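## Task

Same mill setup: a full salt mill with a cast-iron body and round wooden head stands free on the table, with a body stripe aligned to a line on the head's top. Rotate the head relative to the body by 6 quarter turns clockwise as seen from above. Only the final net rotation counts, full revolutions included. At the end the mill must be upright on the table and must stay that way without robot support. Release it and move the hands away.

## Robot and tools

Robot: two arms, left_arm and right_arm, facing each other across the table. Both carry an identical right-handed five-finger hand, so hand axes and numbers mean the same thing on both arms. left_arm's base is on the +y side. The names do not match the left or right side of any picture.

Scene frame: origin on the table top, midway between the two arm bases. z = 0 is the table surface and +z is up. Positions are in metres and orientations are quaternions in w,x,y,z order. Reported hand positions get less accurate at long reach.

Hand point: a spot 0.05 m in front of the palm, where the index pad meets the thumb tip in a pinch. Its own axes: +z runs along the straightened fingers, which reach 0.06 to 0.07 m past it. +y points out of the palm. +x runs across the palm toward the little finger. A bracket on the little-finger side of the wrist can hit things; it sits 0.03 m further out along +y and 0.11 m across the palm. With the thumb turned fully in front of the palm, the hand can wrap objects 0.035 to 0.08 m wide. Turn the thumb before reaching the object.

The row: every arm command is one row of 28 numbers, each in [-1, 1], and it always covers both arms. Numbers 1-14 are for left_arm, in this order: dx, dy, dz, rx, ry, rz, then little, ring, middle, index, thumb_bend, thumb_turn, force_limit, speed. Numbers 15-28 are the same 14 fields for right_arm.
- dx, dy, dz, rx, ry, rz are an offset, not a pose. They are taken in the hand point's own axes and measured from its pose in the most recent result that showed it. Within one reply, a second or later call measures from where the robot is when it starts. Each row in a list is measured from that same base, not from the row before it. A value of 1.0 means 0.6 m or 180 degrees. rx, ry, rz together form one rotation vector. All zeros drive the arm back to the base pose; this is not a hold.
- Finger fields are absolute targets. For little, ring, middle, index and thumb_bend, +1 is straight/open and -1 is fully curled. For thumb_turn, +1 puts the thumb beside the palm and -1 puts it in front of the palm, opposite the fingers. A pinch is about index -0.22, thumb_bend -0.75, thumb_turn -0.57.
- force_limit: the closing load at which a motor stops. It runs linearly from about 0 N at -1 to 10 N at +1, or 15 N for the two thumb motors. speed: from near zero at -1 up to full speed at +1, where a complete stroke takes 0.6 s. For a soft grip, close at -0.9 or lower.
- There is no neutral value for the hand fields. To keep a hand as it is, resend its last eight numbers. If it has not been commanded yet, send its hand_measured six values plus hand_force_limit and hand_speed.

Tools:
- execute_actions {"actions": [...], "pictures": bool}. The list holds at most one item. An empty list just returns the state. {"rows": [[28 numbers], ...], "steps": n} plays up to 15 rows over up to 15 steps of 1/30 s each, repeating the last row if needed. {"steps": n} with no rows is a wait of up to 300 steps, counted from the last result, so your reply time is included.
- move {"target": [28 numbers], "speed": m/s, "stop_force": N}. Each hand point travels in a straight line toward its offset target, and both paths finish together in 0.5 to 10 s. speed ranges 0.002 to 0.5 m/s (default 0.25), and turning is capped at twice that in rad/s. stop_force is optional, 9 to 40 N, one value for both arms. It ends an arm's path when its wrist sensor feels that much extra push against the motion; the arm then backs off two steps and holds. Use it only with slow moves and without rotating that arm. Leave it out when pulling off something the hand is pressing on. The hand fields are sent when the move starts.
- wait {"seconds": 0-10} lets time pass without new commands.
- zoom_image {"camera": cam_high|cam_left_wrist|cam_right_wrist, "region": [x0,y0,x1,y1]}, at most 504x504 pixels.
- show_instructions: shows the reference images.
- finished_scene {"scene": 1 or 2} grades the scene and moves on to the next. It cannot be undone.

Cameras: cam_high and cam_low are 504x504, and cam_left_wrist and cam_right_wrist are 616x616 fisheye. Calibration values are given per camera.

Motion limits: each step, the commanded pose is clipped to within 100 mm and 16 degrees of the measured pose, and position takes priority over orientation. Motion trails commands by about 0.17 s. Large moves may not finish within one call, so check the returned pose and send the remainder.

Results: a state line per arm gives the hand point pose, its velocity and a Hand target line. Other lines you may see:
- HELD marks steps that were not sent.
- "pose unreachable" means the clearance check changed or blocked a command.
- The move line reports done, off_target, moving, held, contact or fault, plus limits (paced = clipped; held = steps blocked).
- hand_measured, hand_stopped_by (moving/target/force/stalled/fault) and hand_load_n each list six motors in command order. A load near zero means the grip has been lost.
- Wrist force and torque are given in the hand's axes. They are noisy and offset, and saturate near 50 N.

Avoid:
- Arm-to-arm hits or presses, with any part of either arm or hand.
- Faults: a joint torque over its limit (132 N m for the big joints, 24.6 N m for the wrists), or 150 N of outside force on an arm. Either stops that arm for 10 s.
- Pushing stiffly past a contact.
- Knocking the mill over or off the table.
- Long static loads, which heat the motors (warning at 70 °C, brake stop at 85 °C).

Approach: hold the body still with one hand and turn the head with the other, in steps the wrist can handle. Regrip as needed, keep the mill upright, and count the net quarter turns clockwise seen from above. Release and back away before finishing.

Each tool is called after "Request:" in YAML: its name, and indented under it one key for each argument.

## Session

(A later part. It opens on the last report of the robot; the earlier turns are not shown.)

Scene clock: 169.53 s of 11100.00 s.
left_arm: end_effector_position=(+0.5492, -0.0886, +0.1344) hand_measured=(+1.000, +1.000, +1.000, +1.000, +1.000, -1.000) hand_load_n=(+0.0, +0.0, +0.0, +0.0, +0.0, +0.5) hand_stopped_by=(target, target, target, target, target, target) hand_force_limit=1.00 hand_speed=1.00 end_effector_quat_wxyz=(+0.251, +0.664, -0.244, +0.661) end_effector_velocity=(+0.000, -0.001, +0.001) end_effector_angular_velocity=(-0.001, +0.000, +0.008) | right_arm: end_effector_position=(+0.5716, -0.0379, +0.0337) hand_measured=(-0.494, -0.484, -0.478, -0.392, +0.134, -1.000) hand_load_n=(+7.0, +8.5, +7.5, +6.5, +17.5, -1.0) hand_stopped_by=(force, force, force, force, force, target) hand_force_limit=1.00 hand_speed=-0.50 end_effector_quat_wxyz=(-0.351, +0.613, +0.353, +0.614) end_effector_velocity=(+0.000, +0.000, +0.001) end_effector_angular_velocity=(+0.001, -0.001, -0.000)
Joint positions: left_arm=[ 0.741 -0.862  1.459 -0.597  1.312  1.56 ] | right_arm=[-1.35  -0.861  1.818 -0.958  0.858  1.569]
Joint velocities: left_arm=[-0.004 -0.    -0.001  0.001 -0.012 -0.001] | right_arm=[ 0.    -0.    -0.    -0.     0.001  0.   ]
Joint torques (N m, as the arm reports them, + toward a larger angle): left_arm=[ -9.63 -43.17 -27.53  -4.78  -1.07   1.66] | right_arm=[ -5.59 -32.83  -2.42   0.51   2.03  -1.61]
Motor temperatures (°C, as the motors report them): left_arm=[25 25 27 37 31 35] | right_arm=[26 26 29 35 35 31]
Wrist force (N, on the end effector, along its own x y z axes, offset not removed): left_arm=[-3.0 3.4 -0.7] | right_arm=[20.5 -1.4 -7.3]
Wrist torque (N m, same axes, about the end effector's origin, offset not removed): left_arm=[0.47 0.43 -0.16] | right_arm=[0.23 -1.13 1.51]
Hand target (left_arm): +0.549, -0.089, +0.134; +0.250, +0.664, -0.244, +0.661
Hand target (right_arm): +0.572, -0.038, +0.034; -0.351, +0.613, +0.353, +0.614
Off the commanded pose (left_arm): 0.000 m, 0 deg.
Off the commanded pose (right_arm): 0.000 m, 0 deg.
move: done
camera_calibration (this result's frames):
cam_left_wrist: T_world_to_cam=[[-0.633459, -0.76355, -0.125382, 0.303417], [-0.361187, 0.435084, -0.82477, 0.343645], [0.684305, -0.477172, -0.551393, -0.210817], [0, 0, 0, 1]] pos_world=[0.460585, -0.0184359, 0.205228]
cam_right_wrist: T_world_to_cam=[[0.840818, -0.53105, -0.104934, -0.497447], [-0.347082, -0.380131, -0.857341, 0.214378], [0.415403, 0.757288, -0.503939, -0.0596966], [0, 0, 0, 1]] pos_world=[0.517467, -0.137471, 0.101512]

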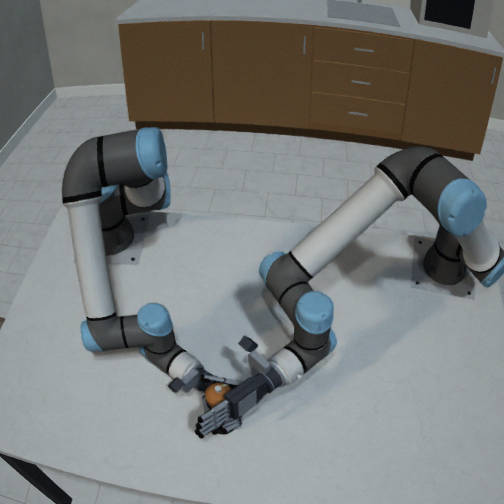

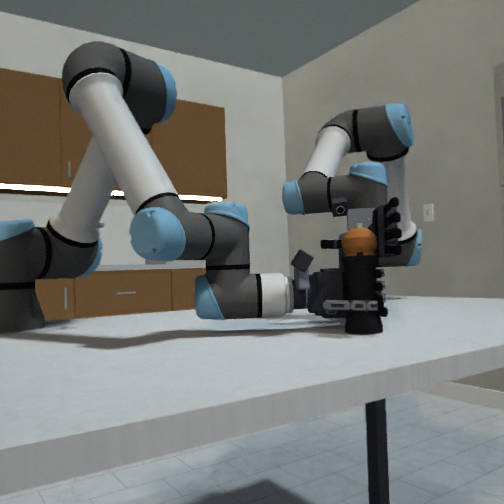

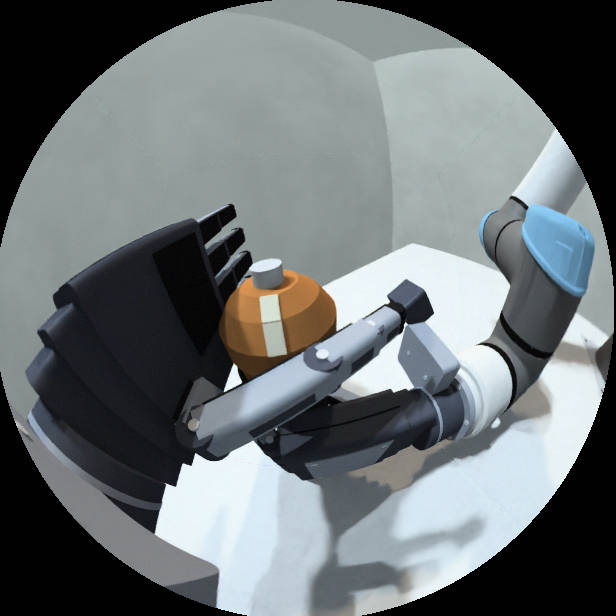

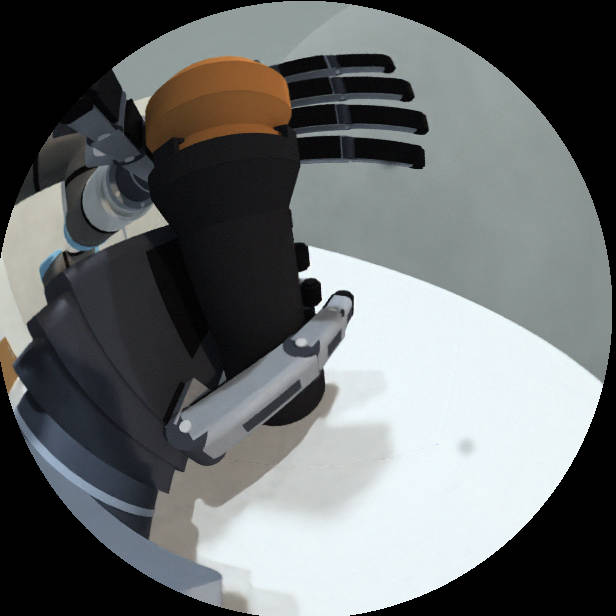

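Request:
move:
  target: [0,0.004,0,0,0,0,-1,-1,-1,-1,-1,-1,1,0,0,0,0,0,0,0,-1,-1,-1,-1,-1,-1,1,-0.5]

Request:
move:
  target: [0,0.024,-0.033,-0.222,0,0,-1,-1,-1,-1,-1,-1,1,0,0,0,0,0,0,0,-1,-1,-1,-1,-1,-1,1,-0.5]
  speed: 0.15

Request:
move:
  target: [0,0,0,0,0,0,1,1,1,1,1,-1,1,1,0,0,0,0,0,0,-1,-1,-1,-1,-1,-1,1,-0.5]

Request:
move:
  target: [0,-0.040,0.010,0.222,0,0,1,1,1,1,1,-1,1,1,0,0,0,0,0,0,-1,-1,-1,-1,-1,-1,1,-0.5]

Request:
move:
  target: [0,0,0,0,0,0,-1,-1,-1,-1,-1,-1,1,0,0,0,0,0,0,0,-1,-1,-1,-1,-1,-1,1,-0.5]

Request:
move:
  target: [0,0.024,-0.033,-0.222,0,0,-1,-1,-1,-1,-1,-1,1,0,0,0,0,0,0,0,-1,-1,-1,-1,-1,-1,1,-0.5]
  speed: 0.15

Request:
move:
  target: [0,0,0,0,0,0,1,1,1,1,1,-1,1,1,0,0,0,0,0,0,-1,-1,-1,-1,-1,-1,1,-0.5]

Request:
move:
  target: [0,-0.040,0.010,0.222,0,0,1,1,1,1,1,-1,1,1,0,0,0,0,0,0,-1,-1,-1,-1,-1,-1,1,-0.5]

Request:
move:
  target: [0,0,0,0,0,0,-1,-1,-1,-1,-1,-1,1,0,0,0,0,0,0,0,-1,-1,-1,-1,-1,-1,1,-0.5]

Request:
move:
  target: [0,0.024,-0.033,-0.222,0,0,-1,-1,-1,-1,-1,-1,1,0,0,0,0,0,0,0,-1,-1,-1,-1,-1,-1,1,-0.5]
  speed: 0.15

Request:
move:
  target: [0,0,0,0,0,0,1,1,1,1,1,-1,1,1,0,0,0,0,0,0,-1,-1,-1,-1,-1,-1,1,-0.5]

Request:
move:
  target: [0,-0.040,0.010,0.222,0,0,1,1,1,1,1,-1,1,1,0,0,0,0,0,0,-1,-1,-1,-1,-1,-1,1,-0.5]

Scene clock: 201.63 s of 11100.00 s.
left_arm: end_effector_position=(+0.5476, -0.0904, +0.1345) hand_measured=(-1.000, -0.546, -0.268, -0.280, +0.564, -1.000) hand_load_n=(+0.0, +9.0, +7.0, +11.5, +17.5, +3.0) hand_stopped_by=(target, force, force, force, force, target) hand_force_limit=1.00 hand_speed=0.00 end_effector_quat_wxyz=(+0.251, +0.664, -0.244, +0.661) end_effector_velocity=(-0.000, +0.000, +0.001) end_effector_angular_velocity=(-0.001, +0.000, +0.000) | right_arm: end_effector_position=(+0.5716, -0.0379, +0.0337) hand_measured=(-0.494, -0.486, -0.478, -0.392, +0.134, -1.000) hand_load_n=(+4.5, +6.5, +5.5, +6.0, +19.0, +1.0) hand_stopped_by=(force, force, force, force, force, target) hand_force_limit=1.00 hand_speed=-0.50 end_effector_quat_wxyz=(-0.351, +0.613, +0.353, +0.614) end_effector_velocity=(+0.000, +0.000, +0.001) end_effector_angular_velocity=(+0.001, -0.002, +0.000)
Joint positions: left_arm=[ 0.738 -0.862  1.459 -0.596  1.308  1.56 ] | right_arm=[-1.35  -0.861  1.818 -0.958  0.858  1.569]
Joint velocities: left_arm=[ 0.    -0.001  0.     0.    -0.    -0.001] | right_arm=[ 0.    -0.     0.    -0.002 -0.    -0.   ]
Joint torques (N m, as the arm reports them, + toward a larger angle): left_arm=[-24.02 -35.13 -23.12   1.33   4.61  -3.28] | right_arm=[ 15.36 -32.47  -2.29   0.5   -3.85  -1.58]
Motor temperatures (°C, as the motors report them): left_arm=[25 26 27 37 31 35] | right_arm=[26 26 29 35 35 31]
Wrist force (N, on the end effector, along its own x y z axes, offset not removed): left_arm=[10.0 -16.6 -8.2] | right_arm=[25.2 5.0 -26.1]
Wrist torque (N m, same axes, about the end effector's origin, offset not removed): left_arm=[0.21 -0.01 0.86] | right_arm=[0.37 -0.46 2.33]
Hand target (left_arm): +0.548, -0.090, +0.134; +0.251, +0.664, -0.244, +0.661
Hand target (right_arm): +0.572, -0.038, +0.034; -0.351, +0.613, +0.353, +0.614
Off the commanded pose (left_arm): 0.000 m, 0 deg.
Off the commanded pose (right_arm): 0.000 m, 0 deg.
After step 90, 27.60 s passed at rest.
move: done
camera_calibration (this result's frames):
cam_left_wrist: T_world_to_cam=[[-0.633405, -0.7636, -0.125351, 0.30102], [-0.361208, 0.435018, -0.824796, 0.343913], [0.684345, -0.477151, -0.551361, -0.21063], [0, 0, 0, 1]] pos_world=[0.459035, -0.0202516, 0.205259]
cam_right_wrist: T_world_to_cam=[[0.8408, -0.531078, -0.104934, -0.497456], [-0.347094, -0.38012, -0.857342, 0.214384], [0.415428, 0.757275, -0.503939, -0.0597055], [0, 0, 0, 1]] pos_world=[0.517476, -0.137483, 0.101512]

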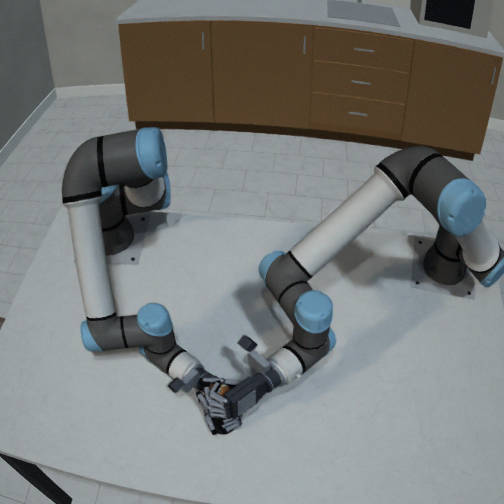

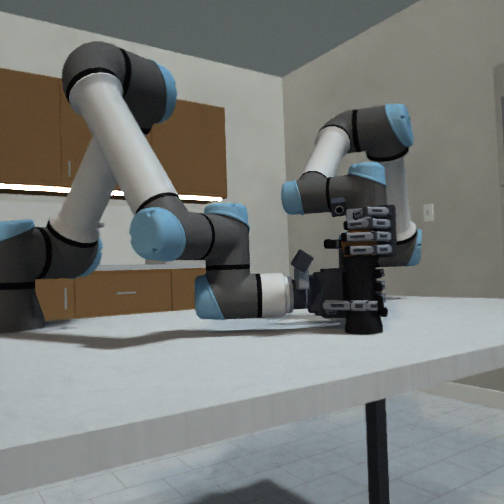

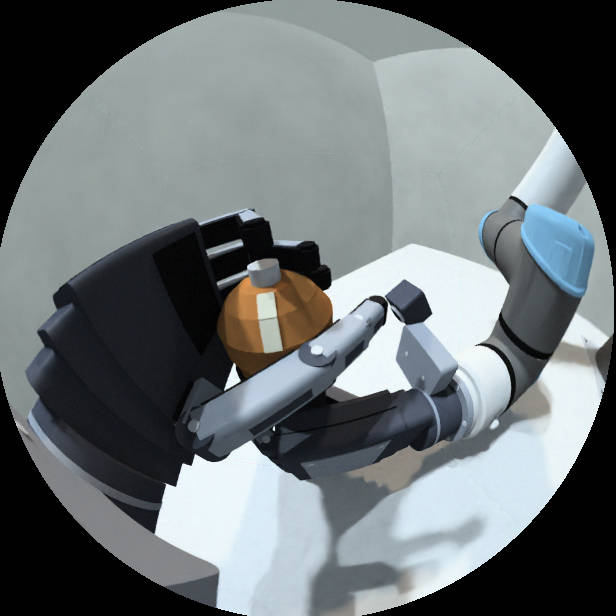

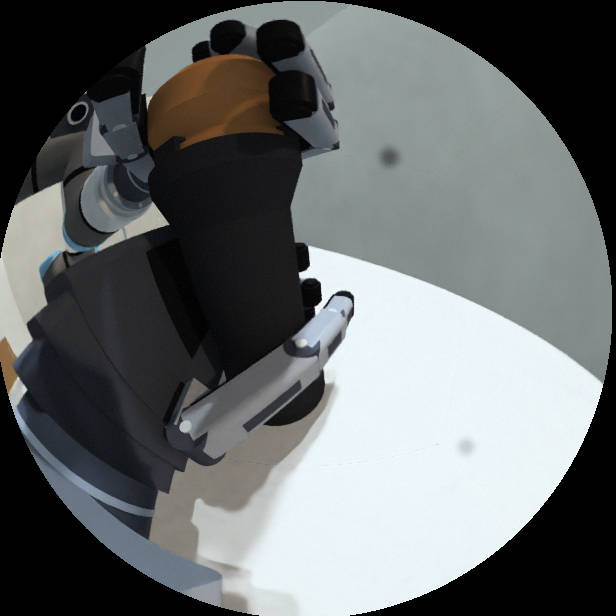

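Scene clock: 204.37 s of 11100.00 s.
left_arm: end_effector_position=(+0.5232, -0.0881, +0.1345) hand_measured=(-1.000, -0.546, -0.268, -0.280, +0.564, -1.000) hand_load_n=(+0.0, +10.5, +10.0, +6.0, +14.5, +4.0) hand_stopped_by=(target, force, force, force, force, target) hand_force_limit=1.00 hand_speed=0.00 end_effector_quat_wxyz=(+0.462, +0.539, -0.455, +0.538) end_effector_velocity=(-0.000, -0.001, +0.001) end_effector_angular_velocity=(+0.000, -0.003, -0.010) | right_arm: end_effector_position=(+0.5716, -0.0379, +0.0337) hand_measured=(-0.494, -0.486, -0.478, -0.392, +0.134, -1.000) hand_load_n=(+6.0, +8.0, +6.0, +5.0, +17.0, -3.0) hand_stopped_by=(force, force, force, force, force, target) hand_force_limit=1.00 hand_speed=-0.50 end_effector_quat_wxyz=(-0.351, +0.613, +0.353, +0.614) end_effector_velocity=(-0.000, +0.000, +0.000) end_effector_angular_velocity=(-0.001, -0.001, +0.001)
Joint positions: left_arm=[ 0.959 -0.678  1.115 -0.443  2.226  1.557] | right_arm=[-1.35  -0.861  1.818 -0.958  0.858  1.569]
Joint velocities: left_arm=[ 0.001  0.005 -0.011  0.006  0.011  0.003] | right_arm=[ 0.    -0.    -0.001  0.001 -0.001 -0.002]
Joint torques (N m, as the arm reports them, + toward a larger angle): left_arm=[ -4.54 -27.33 -20.62   5.66   5.69   1.77] | right_arm=[ -5.91 -33.11  -1.86   0.43   2.41   0.59]
Motor temperatures (°C, as the motors report them): left_arm=[25 26 27 37 31 35] | right_arm=[26 26 29 35 35 31]
Wrist force (N, on the end effector, along its own x y z axes, offset not removed): left_arm=[15.0 -17.3 1.8] | right_arm=[24.5 -4.7 -23.5]
Wrist torque (N m, same axes, about the end effector's origin, offset not removed): left_arm=[0.34 -0.87 1.23] | right_arm=[-0.06 -1.05 0.78]
Hand target (left_arm): +0.523, -0.088, +0.135; +0.462, +0.539, -0.455, +0.537
Hand target (right_arm): +0.572, -0.038, +0.034; -0.351, +0.613, +0.353, +0.614
Off the commanded pose (left_arm): 0.000 m, 0 deg.
Off the commanded pose (right_arm): 0.000 m, 0 deg.
move: done
camera_calibration (this result's frames):
cam_left_wrist: T_world_to_cam=[[-0.975493, -0.180049, -0.126471, 0.517865], [0.00383562, 0.560791, -0.827948, 0.15465], [0.219996, -0.808143, -0.546357, 0.0203031], [0, 0, 0, 1]] pos_world=[0.500114, 0.0229228, 0.20463]
cam_right_wrist: T_world_to_cam=[[0.840802, -0.531077, -0.104926, -0.497465], [-0.347089, -0.380123, -0.857342, 0.21438], [0.41543, 0.757273, -0.503939, -0.0597029], [0, 0, 0, 1]] pos_world=[0.517481, -0.137491, 0.101513]

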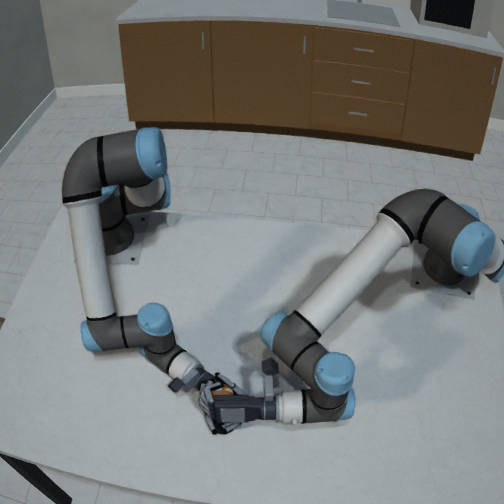

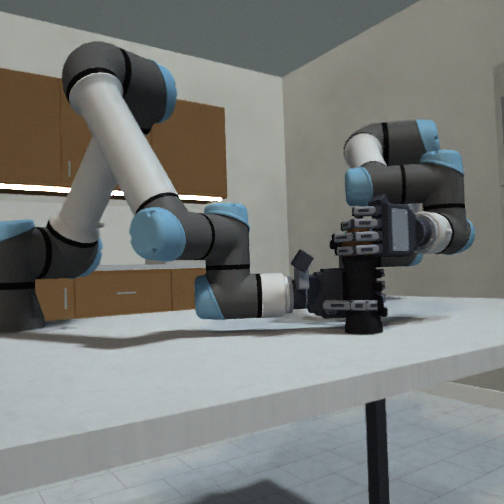

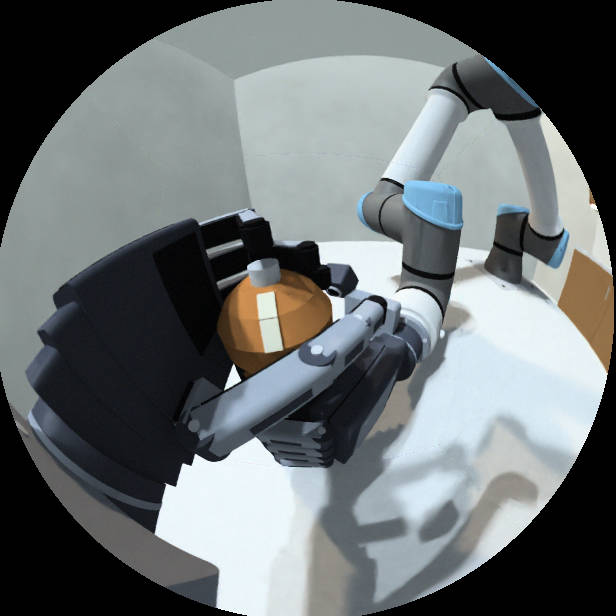

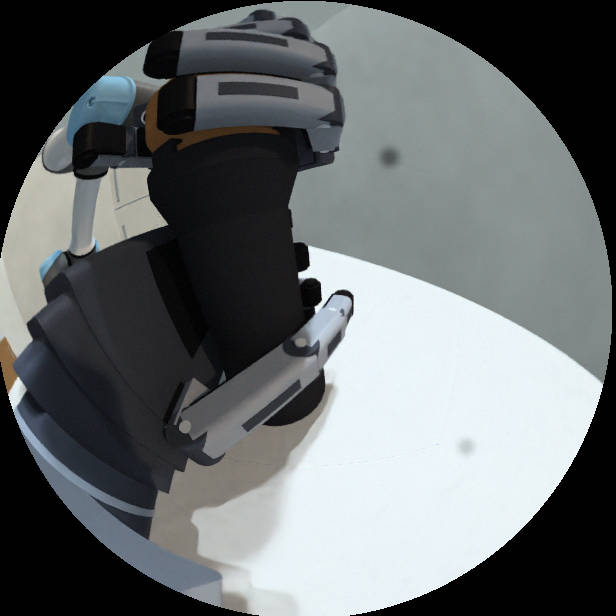

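Scene clock: 205.27 s of 11100.00 s.
left_arm: end_effector_position=(+0.5232, -0.0881, +0.1344) hand_measured=(+1.000, +1.000, +1.000, +1.000, +1.000, -1.000) hand_load_n=(+0.0, +0.0, +0.0, +0.0, +0.0, +0.0) hand_stopped_by=(target, target, target, target, target, target) hand_force_limit=1.00 hand_speed=1.00 end_effector_quat_wxyz=(+0.462, +0.539, -0.455, +0.538) end_effector_velocity=(+0.000, +0.000, -0.000) end_effector_angular_velocity=(-0.000, -0.000, -0.000) | right_arm: end_effector_position=(+0.5716, -0.0379, +0.0337) hand_measured=(-0.496, -0.486, -0.478, -0.392, +0.134, -1.000) hand_load_n=(+2.5, +5.0, +5.5, +6.5, +17.0, -4.0) hand_stopped_by=(force, force, force, force, force, target) hand_force_limit=1.00 hand_speed=-0.50 end_effector_quat_wxyz=(-0.351, +0.613, +0.353, +0.614) end_effector_velocity=(+0.000, +0.000, -0.000) end_effector_angular_velocity=(-0.000, +0.002, +0.000)
Joint positions: left_arm=[ 0.959 -0.678  1.115 -0.443  2.226  1.557] | right_arm=[-1.35  -0.861  1.818 -0.958  0.858  1.569]
Joint velocities: left_arm=[ 0.     0.001  0.    -0.001  0.001  0.   ] | right_arm=[-0.    -0.    -0.001  0.002 -0.     0.   ]
Joint torques (N m, as the arm reports them, + toward a larger angle): left_arm=[-13.52 -60.75  -9.22  -3.3    0.64  -3.58] | right_arm=[ -6.06 -33.02  -2.25   0.36   2.05   0.7 ]
Motor temperatures (°C, as the motors report them): left_arm=[25 26 27 37 31 35] | right_arm=[26 26 29 35 35 31]
Wrist force (N, on the end effector, along its own x y z axes, offset not removed): left_arm=[-1.9 -7.4 3.2] | right_arm=[23.8 -12.8 -13.0]
Wrist torque (N m, same axes, about the end effector's origin, offset not removed): left_arm=[-0.05 0.04 -0.12] | right_arm=[0.11 -0.50 0.85]
Hand target (left_arm): +0.523, -0.088, +0.135; +0.462, +0.539, -0.455, +0.538
Hand target (right_arm): +0.572, -0.038, +0.034; -0.351, +0.613, +0.353, +0.614
Off the commanded pose (left_arm): 0.000 m, 0 deg.
Off the commanded pose (right_arm): 0.000 m, 0 deg.
move: done
camera_calibration (this result's frames):
cam_left_wrist: T_world_to_cam=[[-0.975501, -0.180076, -0.126377, 0.517865], [0.00371482, 0.560886, -0.827885, 0.154593], [0.219966, -0.808072, -0.546475, 0.0202973], [0, 0, 0, 1]] pos_world=[0.500139, 0.0229478, 0.204524]
cam_right_wrist: T_world_to_cam=[[0.840798, -0.531084, -0.104926, -0.497465], [-0.347091, -0.380121, -0.857342, 0.214381], [0.415436, 0.75727, -0.503939, -0.0597057], [0, 0, 0, 1]] pos_world=[0.517481, -0.137492, 0.101513]

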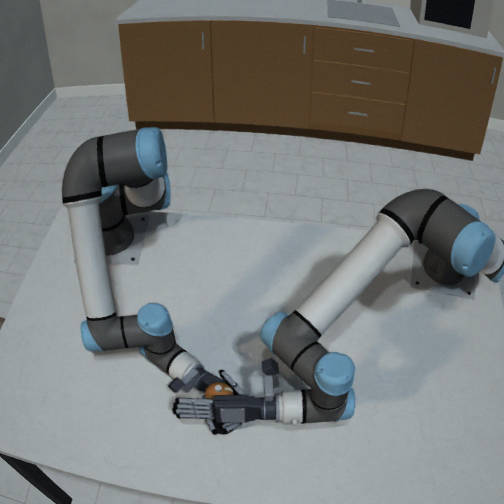

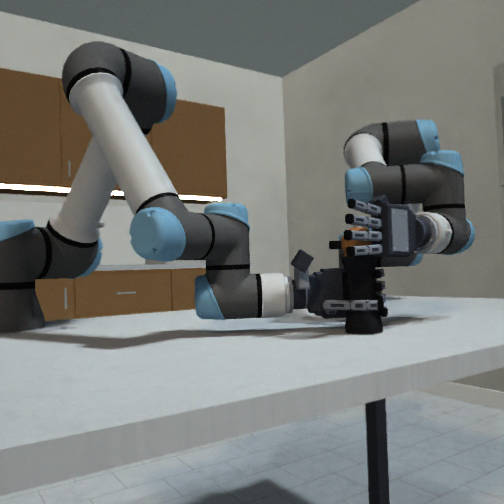

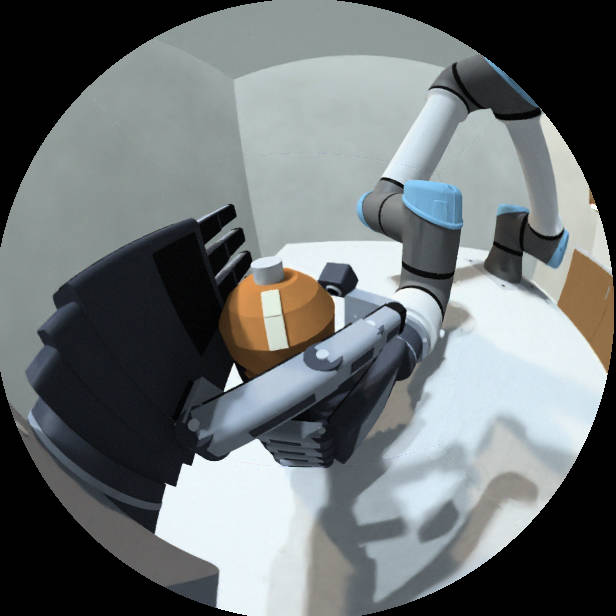

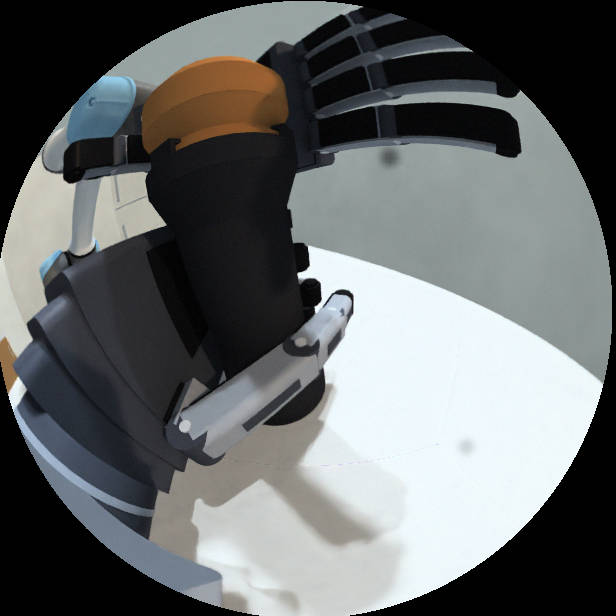

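Scene clock: 207.13 s of 11100.00 s.
left_arm: end_effector_position=(+0.5479, -0.0902, +0.1343) hand_measured=(+1.000, +1.000, +1.000, +1.000, +1.000, -1.000) hand_load_n=(+0.0, +0.0, +0.0, +0.0, +0.0, +0.5) hand_stopped_by=(target, target, target, target, target, target) hand_force_limit=1.00 hand_speed=1.00 end_effector_quat_wxyz=(+0.251, +0.664, -0.244, +0.661) end_effector_velocity=(-0.000, -0.001, +0.000) end_effector_angular_velocity=(-0.001, -0.001, +0.008) | right_arm: end_effector_position=(+0.5716, -0.0379, +0.0337) hand_measured=(-0.496, -0.486, -0.478, -0.392, +0.134, -1.000) hand_load_n=(+2.0, +4.5, +5.5, +7.0, +17.5, -2.5) hand_stopped_by=(force, force, force, force, force, target) hand_force_limit=1.00 hand_speed=-0.50 end_effector_quat_wxyz=(-0.351, +0.613, +0.353, +0.614) end_effector_velocity=(+0.001, +0.000, +0.001) end_effector_angular_velocity=(+0.001, -0.002, -0.001)
Joint positions: left_arm=[ 0.738 -0.862  1.459 -0.596  1.308  1.559] | right_arm=[-1.35  -0.861  1.818 -0.958  0.858  1.569]
Joint velocities: left_arm=[-0.004  0.    -0.    -0.001 -0.012 -0.   ] | right_arm=[-0.    -0.001 -0.001 -0.001  0.    -0.   ]
Joint torques (N m, as the arm reports them, + toward a larger angle): left_arm=[-16.92 -41.28 -31.47  -4.76   0.68   0.8 ] | right_arm=[ -5.64 -32.07  -2.13   0.42   1.94   0.79]
Motor temperatures (°C, as the motors report them): left_arm=[25 26 27 37 31 35] | right_arm=[26 26 29 35 35 31]
Wrist force (N, on the end effector, along its own x y z axes, offset not removed): left_arm=[-1.4 -7.5 0.1] | right_arm=[26.6 -7.0 -17.1]
Wrist torque (N m, same axes, about the end effector's origin, offset not removed): left_arm=[0.03 0.44 0.17] | right_arm=[0.30 -0.67 1.72]
Hand target (left_arm): +0.548, -0.090, +0.134; +0.250, +0.664, -0.243, +0.661
Hand target (right_arm): +0.572, -0.038, +0.034; -0.351, +0.613, +0.353, +0.614
Off the commanded pose (left_arm): 0.000 m, 0 deg.
Off the commanded pose (right_arm): 0.000 m, 0 deg.
move: done
camera_calibration (this result's frames):
cam_left_wrist: T_world_to_cam=[[-0.633349, -0.763716, -0.124924, 0.301237], [-0.361805, 0.434924, -0.824583, 0.344075], [0.68408, -0.477051, -0.551776, -0.210578], [0, 0, 0, 1]] pos_world=[0.459328, -0.0200436, 0.205159]
cam_right_wrist: T_world_to_cam=[[0.840798, -0.531084, -0.104926, -0.497465], [-0.347091, -0.380121, -0.857342, 0.214381], [0.415436, 0.75727, -0.503939, -0.0597057], [0, 0, 0, 1]] pos_world=[0.517481, -0.137492, 0.101513]

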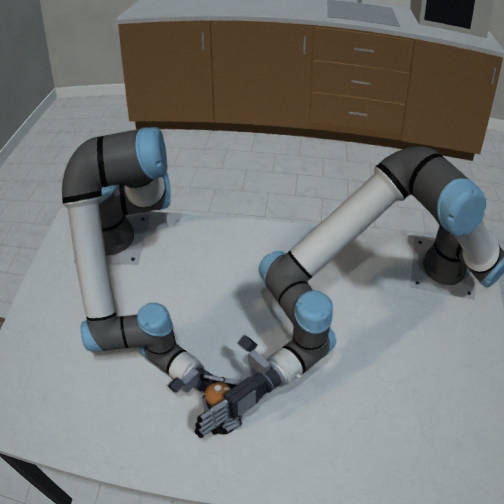

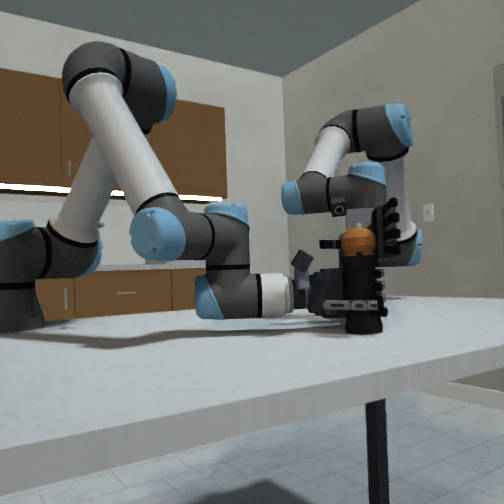

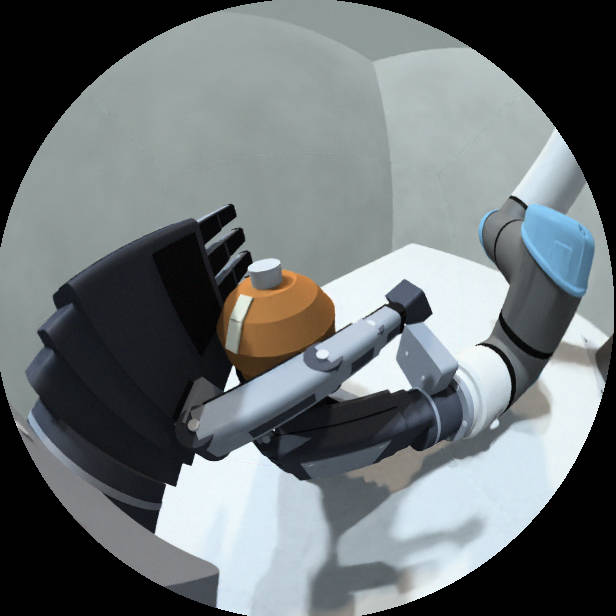

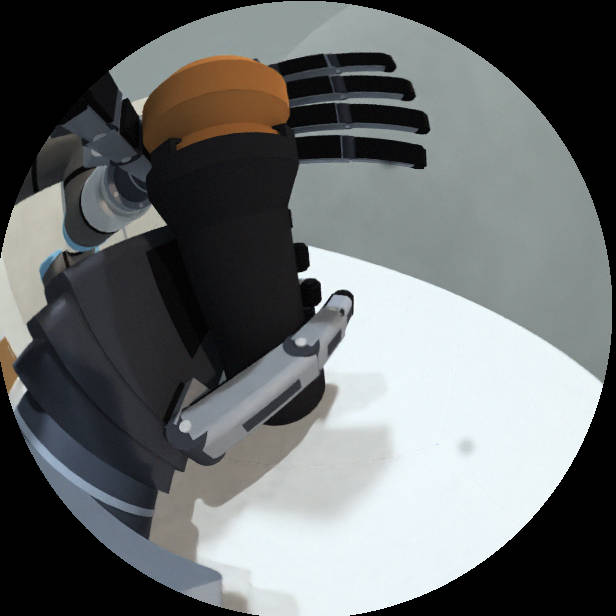

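Scene clock: 208.63 s of 11100.00 s.
left_arm: end_effector_position=(+0.5479, -0.0902, +0.1343) hand_measured=(-1.000, -0.540, -0.268, -0.268, +0.550, -1.000) hand_load_n=(+0.0, +12.0, +8.0, +8.5, +18.5, +5.5) hand_stopped_by=(target, force, force, force, force, target) hand_force_limit=1.00 hand_speed=0.00 end_effector_quat_wxyz=(+0.251, +0.664, -0.244, +0.661) end_effector_velocity=(+0.000, -0.000, -0.000) end_effector_angular_velocity=(+0.001, -0.001, +0.000) | right_arm: end_effector_position=(+0.5716, -0.0379, +0.0337) hand_measured=(-0.494, -0.486, -0.478, -0.392, +0.134, -1.000) hand_load_n=(+4.5, +7.0, +6.5, +7.5, +19.0, +0.0) hand_stopped_by=(force, force, force, force, force, target) hand_force_limit=1.00 hand_speed=-0.50 end_effector_quat_wxyz=(-0.351, +0.613, +0.353, +0.614) end_effector_velocity=(-0.000, -0.000, +0.000) end_effector_angular_velocity=(-0.000, +0.000, +0.001)
Joint positions: left_arm=[ 0.738 -0.862  1.459 -0.596  1.308  1.559] | right_arm=[-1.35  -0.861  1.818 -0.958  0.858  1.569]
Joint velocities: left_arm=[ 0.     0.001 -0.    -0.001 -0.     0.001] | right_arm=[-0.    -0.     0.001  0.    -0.001 -0.   ]
Joint torques (N m, as the arm reports them, + toward a larger angle): left_arm=[  5.54 -44.09  -9.75  -4.58  -0.47   1.24] | right_arm=[ 14.81 -33.04  -2.57   0.3   -4.6   -2.72]
Motor temperatures (°C, as the motors report them): left_arm=[25 26 27 37 31 35] | right_arm=[26 26 29 35 35 31]
Wrist force (N, on the end effector, along its own x y z axes, offset not removed): left_arm=[3.8 -3.6 -10.9] | right_arm=[13.2 12.8 -3.5]
Wrist torque (N m, same axes, about the end effector's origin, offset not removed): left_arm=[0.52 0.50 0.63] | right_arm=[0.33 -0.61 2.11]
Hand target (left_arm): +0.548, -0.090, +0.134; +0.251, +0.664, -0.244, +0.661
Hand target (right_arm): +0.572, -0.038, +0.034; -0.351, +0.613, +0.353, +0.614
Off the commanded pose (left_arm): 0.000 m, 0 deg.
Off the commanded pose (right_arm): 0.000 m, 0 deg.
move: done
camera_calibration (this result's frames):
cam_left_wrist: T_world_to_cam=[[-0.633377, -0.763693, -0.124922, 0.301242], [-0.361786, 0.434934, -0.824587, 0.344069], [0.684064, -0.47708, -0.551771, -0.210569], [0, 0, 0, 1]] pos_world=[0.459322, -0.0200486, 0.205161]
cam_right_wrist: T_world_to_cam=[[0.840783, -0.531106, -0.104926, -0.497471], [-0.347101, -0.380112, -0.857342, 0.214386], [0.415456, 0.757259, -0.503939, -0.0597136], [0, 0, 0, 1]] pos_world=[0.517488, -0.137501, 0.101513]

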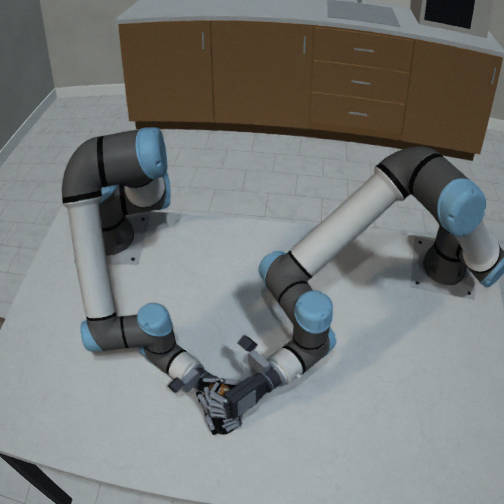

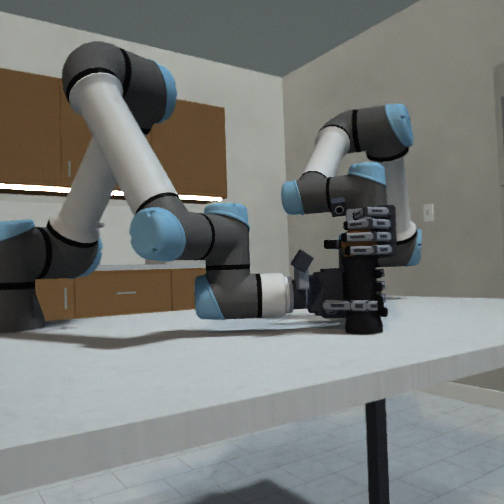

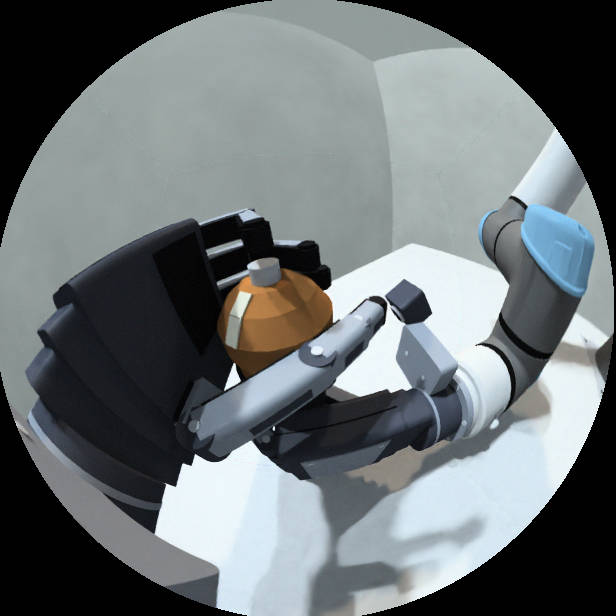

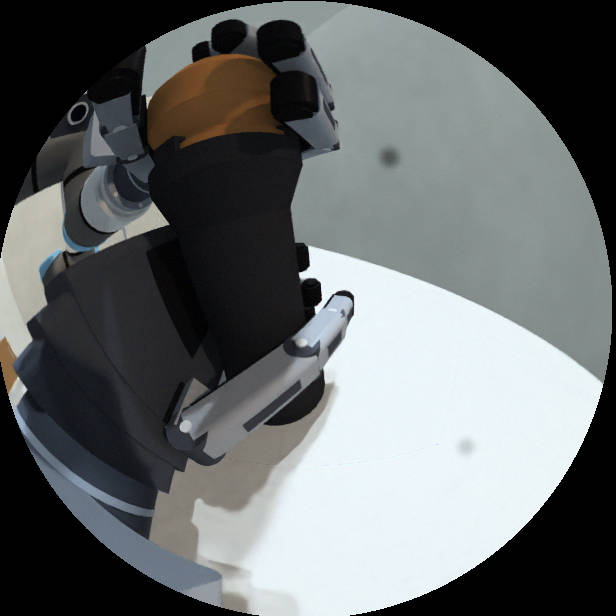

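Scene clock: 211.37 s of 11100.00 s.
left_arm: end_effector_position=(+0.5234, -0.0879, +0.1344) hand_measured=(-1.000, -0.540, -0.266, -0.268, +0.550, -1.000) hand_load_n=(+0.0, +12.0, +11.5, +3.0, +14.5, +5.5) hand_stopped_by=(target, force, force, force, force, target) hand_force_limit=1.00 hand_speed=0.00 end_effector_quat_wxyz=(+0.462, +0.539, -0.455, +0.537) end_effector_velocity=(-0.000, -0.001, +0.002) end_effector_angular_velocity=(+0.000, -0.004, -0.010) | right_arm: end_effector_position=(+0.5716, -0.0380, +0.0337) hand_measured=(-0.494, -0.486, -0.478, -0.392, +0.134, -1.000) hand_load_n=(+6.5, +9.0, +7.0, +6.5, +16.5, -4.5) hand_stopped_by=(force, force, force, force, force, target) hand_force_limit=1.00 hand_speed=-0.50 end_effector_quat_wxyz=(-0.351, +0.613, +0.353, +0.614) end_effector_velocity=(-0.000, -0.000, -0.000) end_effector_angular_velocity=(+0.000, +0.001, +0.000)
Joint positions: left_arm=[ 0.96  -0.678  1.115 -0.443  2.226  1.557] | right_arm=[-1.35  -0.861  1.818 -0.958  0.858  1.569]
Joint velocities: left_arm=[ 0.001  0.003 -0.011  0.007  0.011  0.004] | right_arm=[-0.001 -0.     0.     0.    -0.001  0.   ]
Joint torques (N m, as the arm reports them, + toward a larger angle): left_arm=[ -1.37 -28.86 -21.38   5.23   4.24   2.04] | right_arm=[ -7.59 -33.4   -3.98   0.29   2.52   1.54]
Motor temperatures (°C, as the motors report them): left_arm=[25 26 27 37 31 35] | right_arm=[26 26 29 35 35 31]
Wrist force (N, on the end effector, along its own x y z axes, offset not removed): left_arm=[13.0 -12.5 3.6] | right_arm=[16.9 -5.0 -15.5]
Wrist torque (N m, same axes, about the end effector's origin, offset not removed): left_arm=[0.30 -0.74 1.21] | right_arm=[-0.32 -1.36 0.93]
Hand target (left_arm): +0.523, -0.088, +0.134; +0.462, +0.539, -0.455, +0.537
Hand target (right_arm): +0.572, -0.038, +0.034; -0.351, +0.613, +0.353, +0.614
Off the commanded pose (left_arm): 0.000 m, 0 deg.
Off the commanded pose (right_arm): 0.000 m, 0 deg.
move: done
camera_calibration (this result's frames):
cam_left_wrist: T_world_to_cam=[[-0.975548, -0.180193, -0.125845, 0.518064], [0.00323267, 0.560752, -0.827977, 0.154739], [0.219763, -0.808138, -0.546458, 0.0204797], [0, 0, 0, 1]] pos_world=[0.500396, 0.0231318, 0.204507]
cam_right_wrist: T_world_to_cam=[[0.840772, -0.531125, -0.104924, -0.497475], [-0.347113, -0.380114, -0.857337, 0.214383], [0.415469, 0.757245, -0.503949, -0.0597152], [0, 0, 0, 1]] pos_world=[0.517488, -0.137512, 0.101508]

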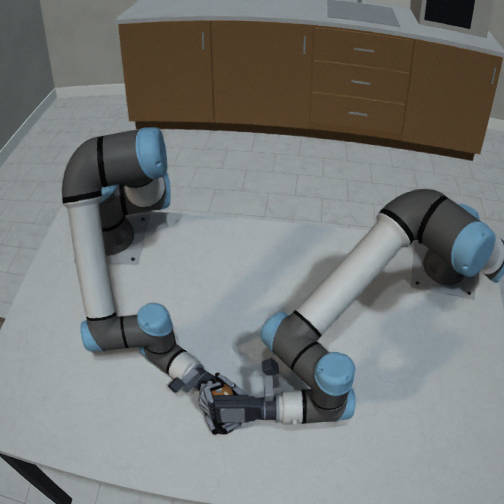

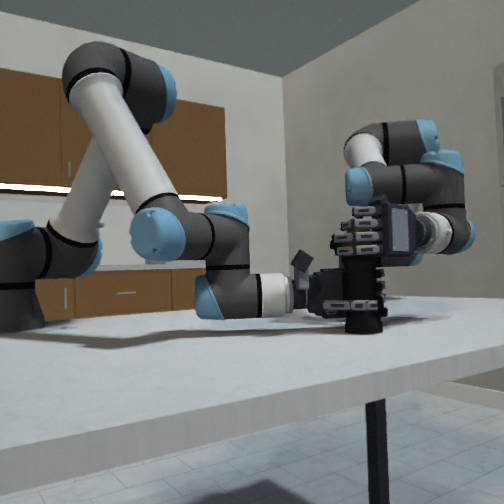

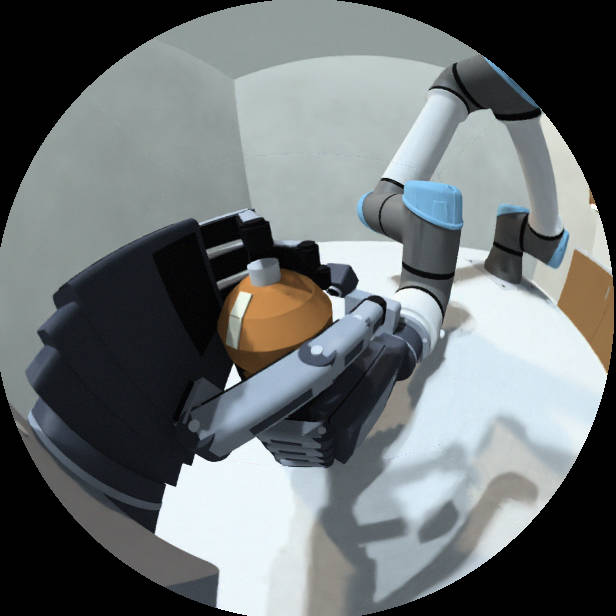

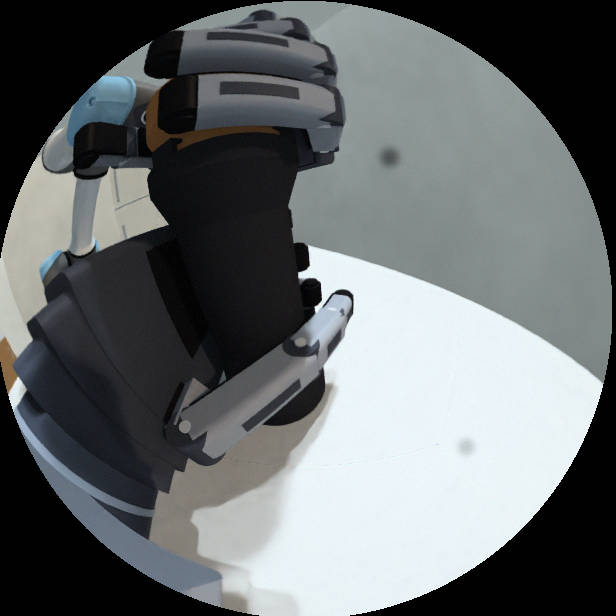

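Scene clock: 212.27 s of 11100.00 s.
left_arm: end_effector_position=(+0.5235, -0.0879, +0.1343) hand_measured=(+1.000, +1.000, +1.000, +1.000, +1.000, -1.000) hand_load_n=(+0.0, +0.0, +0.0, +0.0, +0.0, +0.0) hand_stopped_by=(target, target, target, target, target, target) hand_force_limit=1.00 hand_speed=1.00 end_effector_quat_wxyz=(+0.462, +0.539, -0.455, +0.537) end_effector_velocity=(+0.001, -0.000, +0.001) end_effector_angular_velocity=(-0.002, -0.002, +0.001) | right_arm: end_effector_position=(+0.5716, -0.0380, +0.0337) hand_measured=(-0.494, -0.486, -0.478, -0.392, +0.134, -1.000) hand_load_n=(+3.0, +6.0, +6.0, +7.5, +17.0, -3.5) hand_stopped_by=(force, force, force, force, force, target) hand_force_limit=1.00 hand_speed=-0.50 end_effector_quat_wxyz=(-0.351, +0.613, +0.353, +0.614) end_effector_velocity=(-0.000, +0.000, -0.000) end_effector_angular_velocity=(+0.001, +0.001, +0.001)
Joint positions: left_arm=[ 0.96  -0.678  1.115 -0.443  2.226  1.557] | right_arm=[-1.35  -0.861  1.818 -0.958  0.858  1.569]
Joint velocities: left_arm=[ 0.    -0.001 -0.001 -0.002 -0.001  0.   ] | right_arm=[ 0.     0.    -0.    -0.    -0.001  0.001]
Joint torques (N m, as the arm reports them, + toward a larger angle): left_arm=[-10.71 -60.06  -8.87  -3.08   0.5   -3.54] | right_arm=[ -7.43 -33.37  -3.44   0.27   2.33   0.96]
Motor temperatures (°C, as the motors report them): left_arm=[25 26 27 37 31 35] | right_arm=[26 26 29 35 35 31]
Wrist force (N, on the end effector, along its own x y z axes, offset not removed): left_arm=[-1.7 -7.1 1.8] | right_arm=[21.2 -10.6 -11.3]
Wrist torque (N m, same axes, about the end effector's origin, offset not removed): left_arm=[-0.03 0.07 -0.22] | right_arm=[0.10 -0.61 0.61]
Hand target (left_arm): +0.523, -0.088, +0.134; +0.462, +0.539, -0.455, +0.537
Hand target (right_arm): +0.572, -0.038, +0.034; -0.351, +0.613, +0.353, +0.614
Off the commanded pose (left_arm): 0.000 m, 0 deg.
Off the commanded pose (right_arm): 0.000 m, 0 deg.
move: done
camera_calibration (this result's frames):
cam_left_wrist: T_world_to_cam=[[-0.975553, -0.18023, -0.125751, 0.51807], [0.00310494, 0.560848, -0.827913, 0.154679], [0.219742, -0.808064, -0.546577, 0.0204707], [0, 0, 0, 1]] pos_world=[0.500426, 0.0231621, 0.204398]
cam_right_wrist: T_world_to_cam=[[0.84077, -0.531126, -0.104929, -0.497475], [-0.347118, -0.380111, -0.857336, 0.214385], [0.415469, 0.757245, -0.503949, -0.059715], [0, 0, 0, 1]] pos_world=[0.517489, -0.137513, 0.101508]

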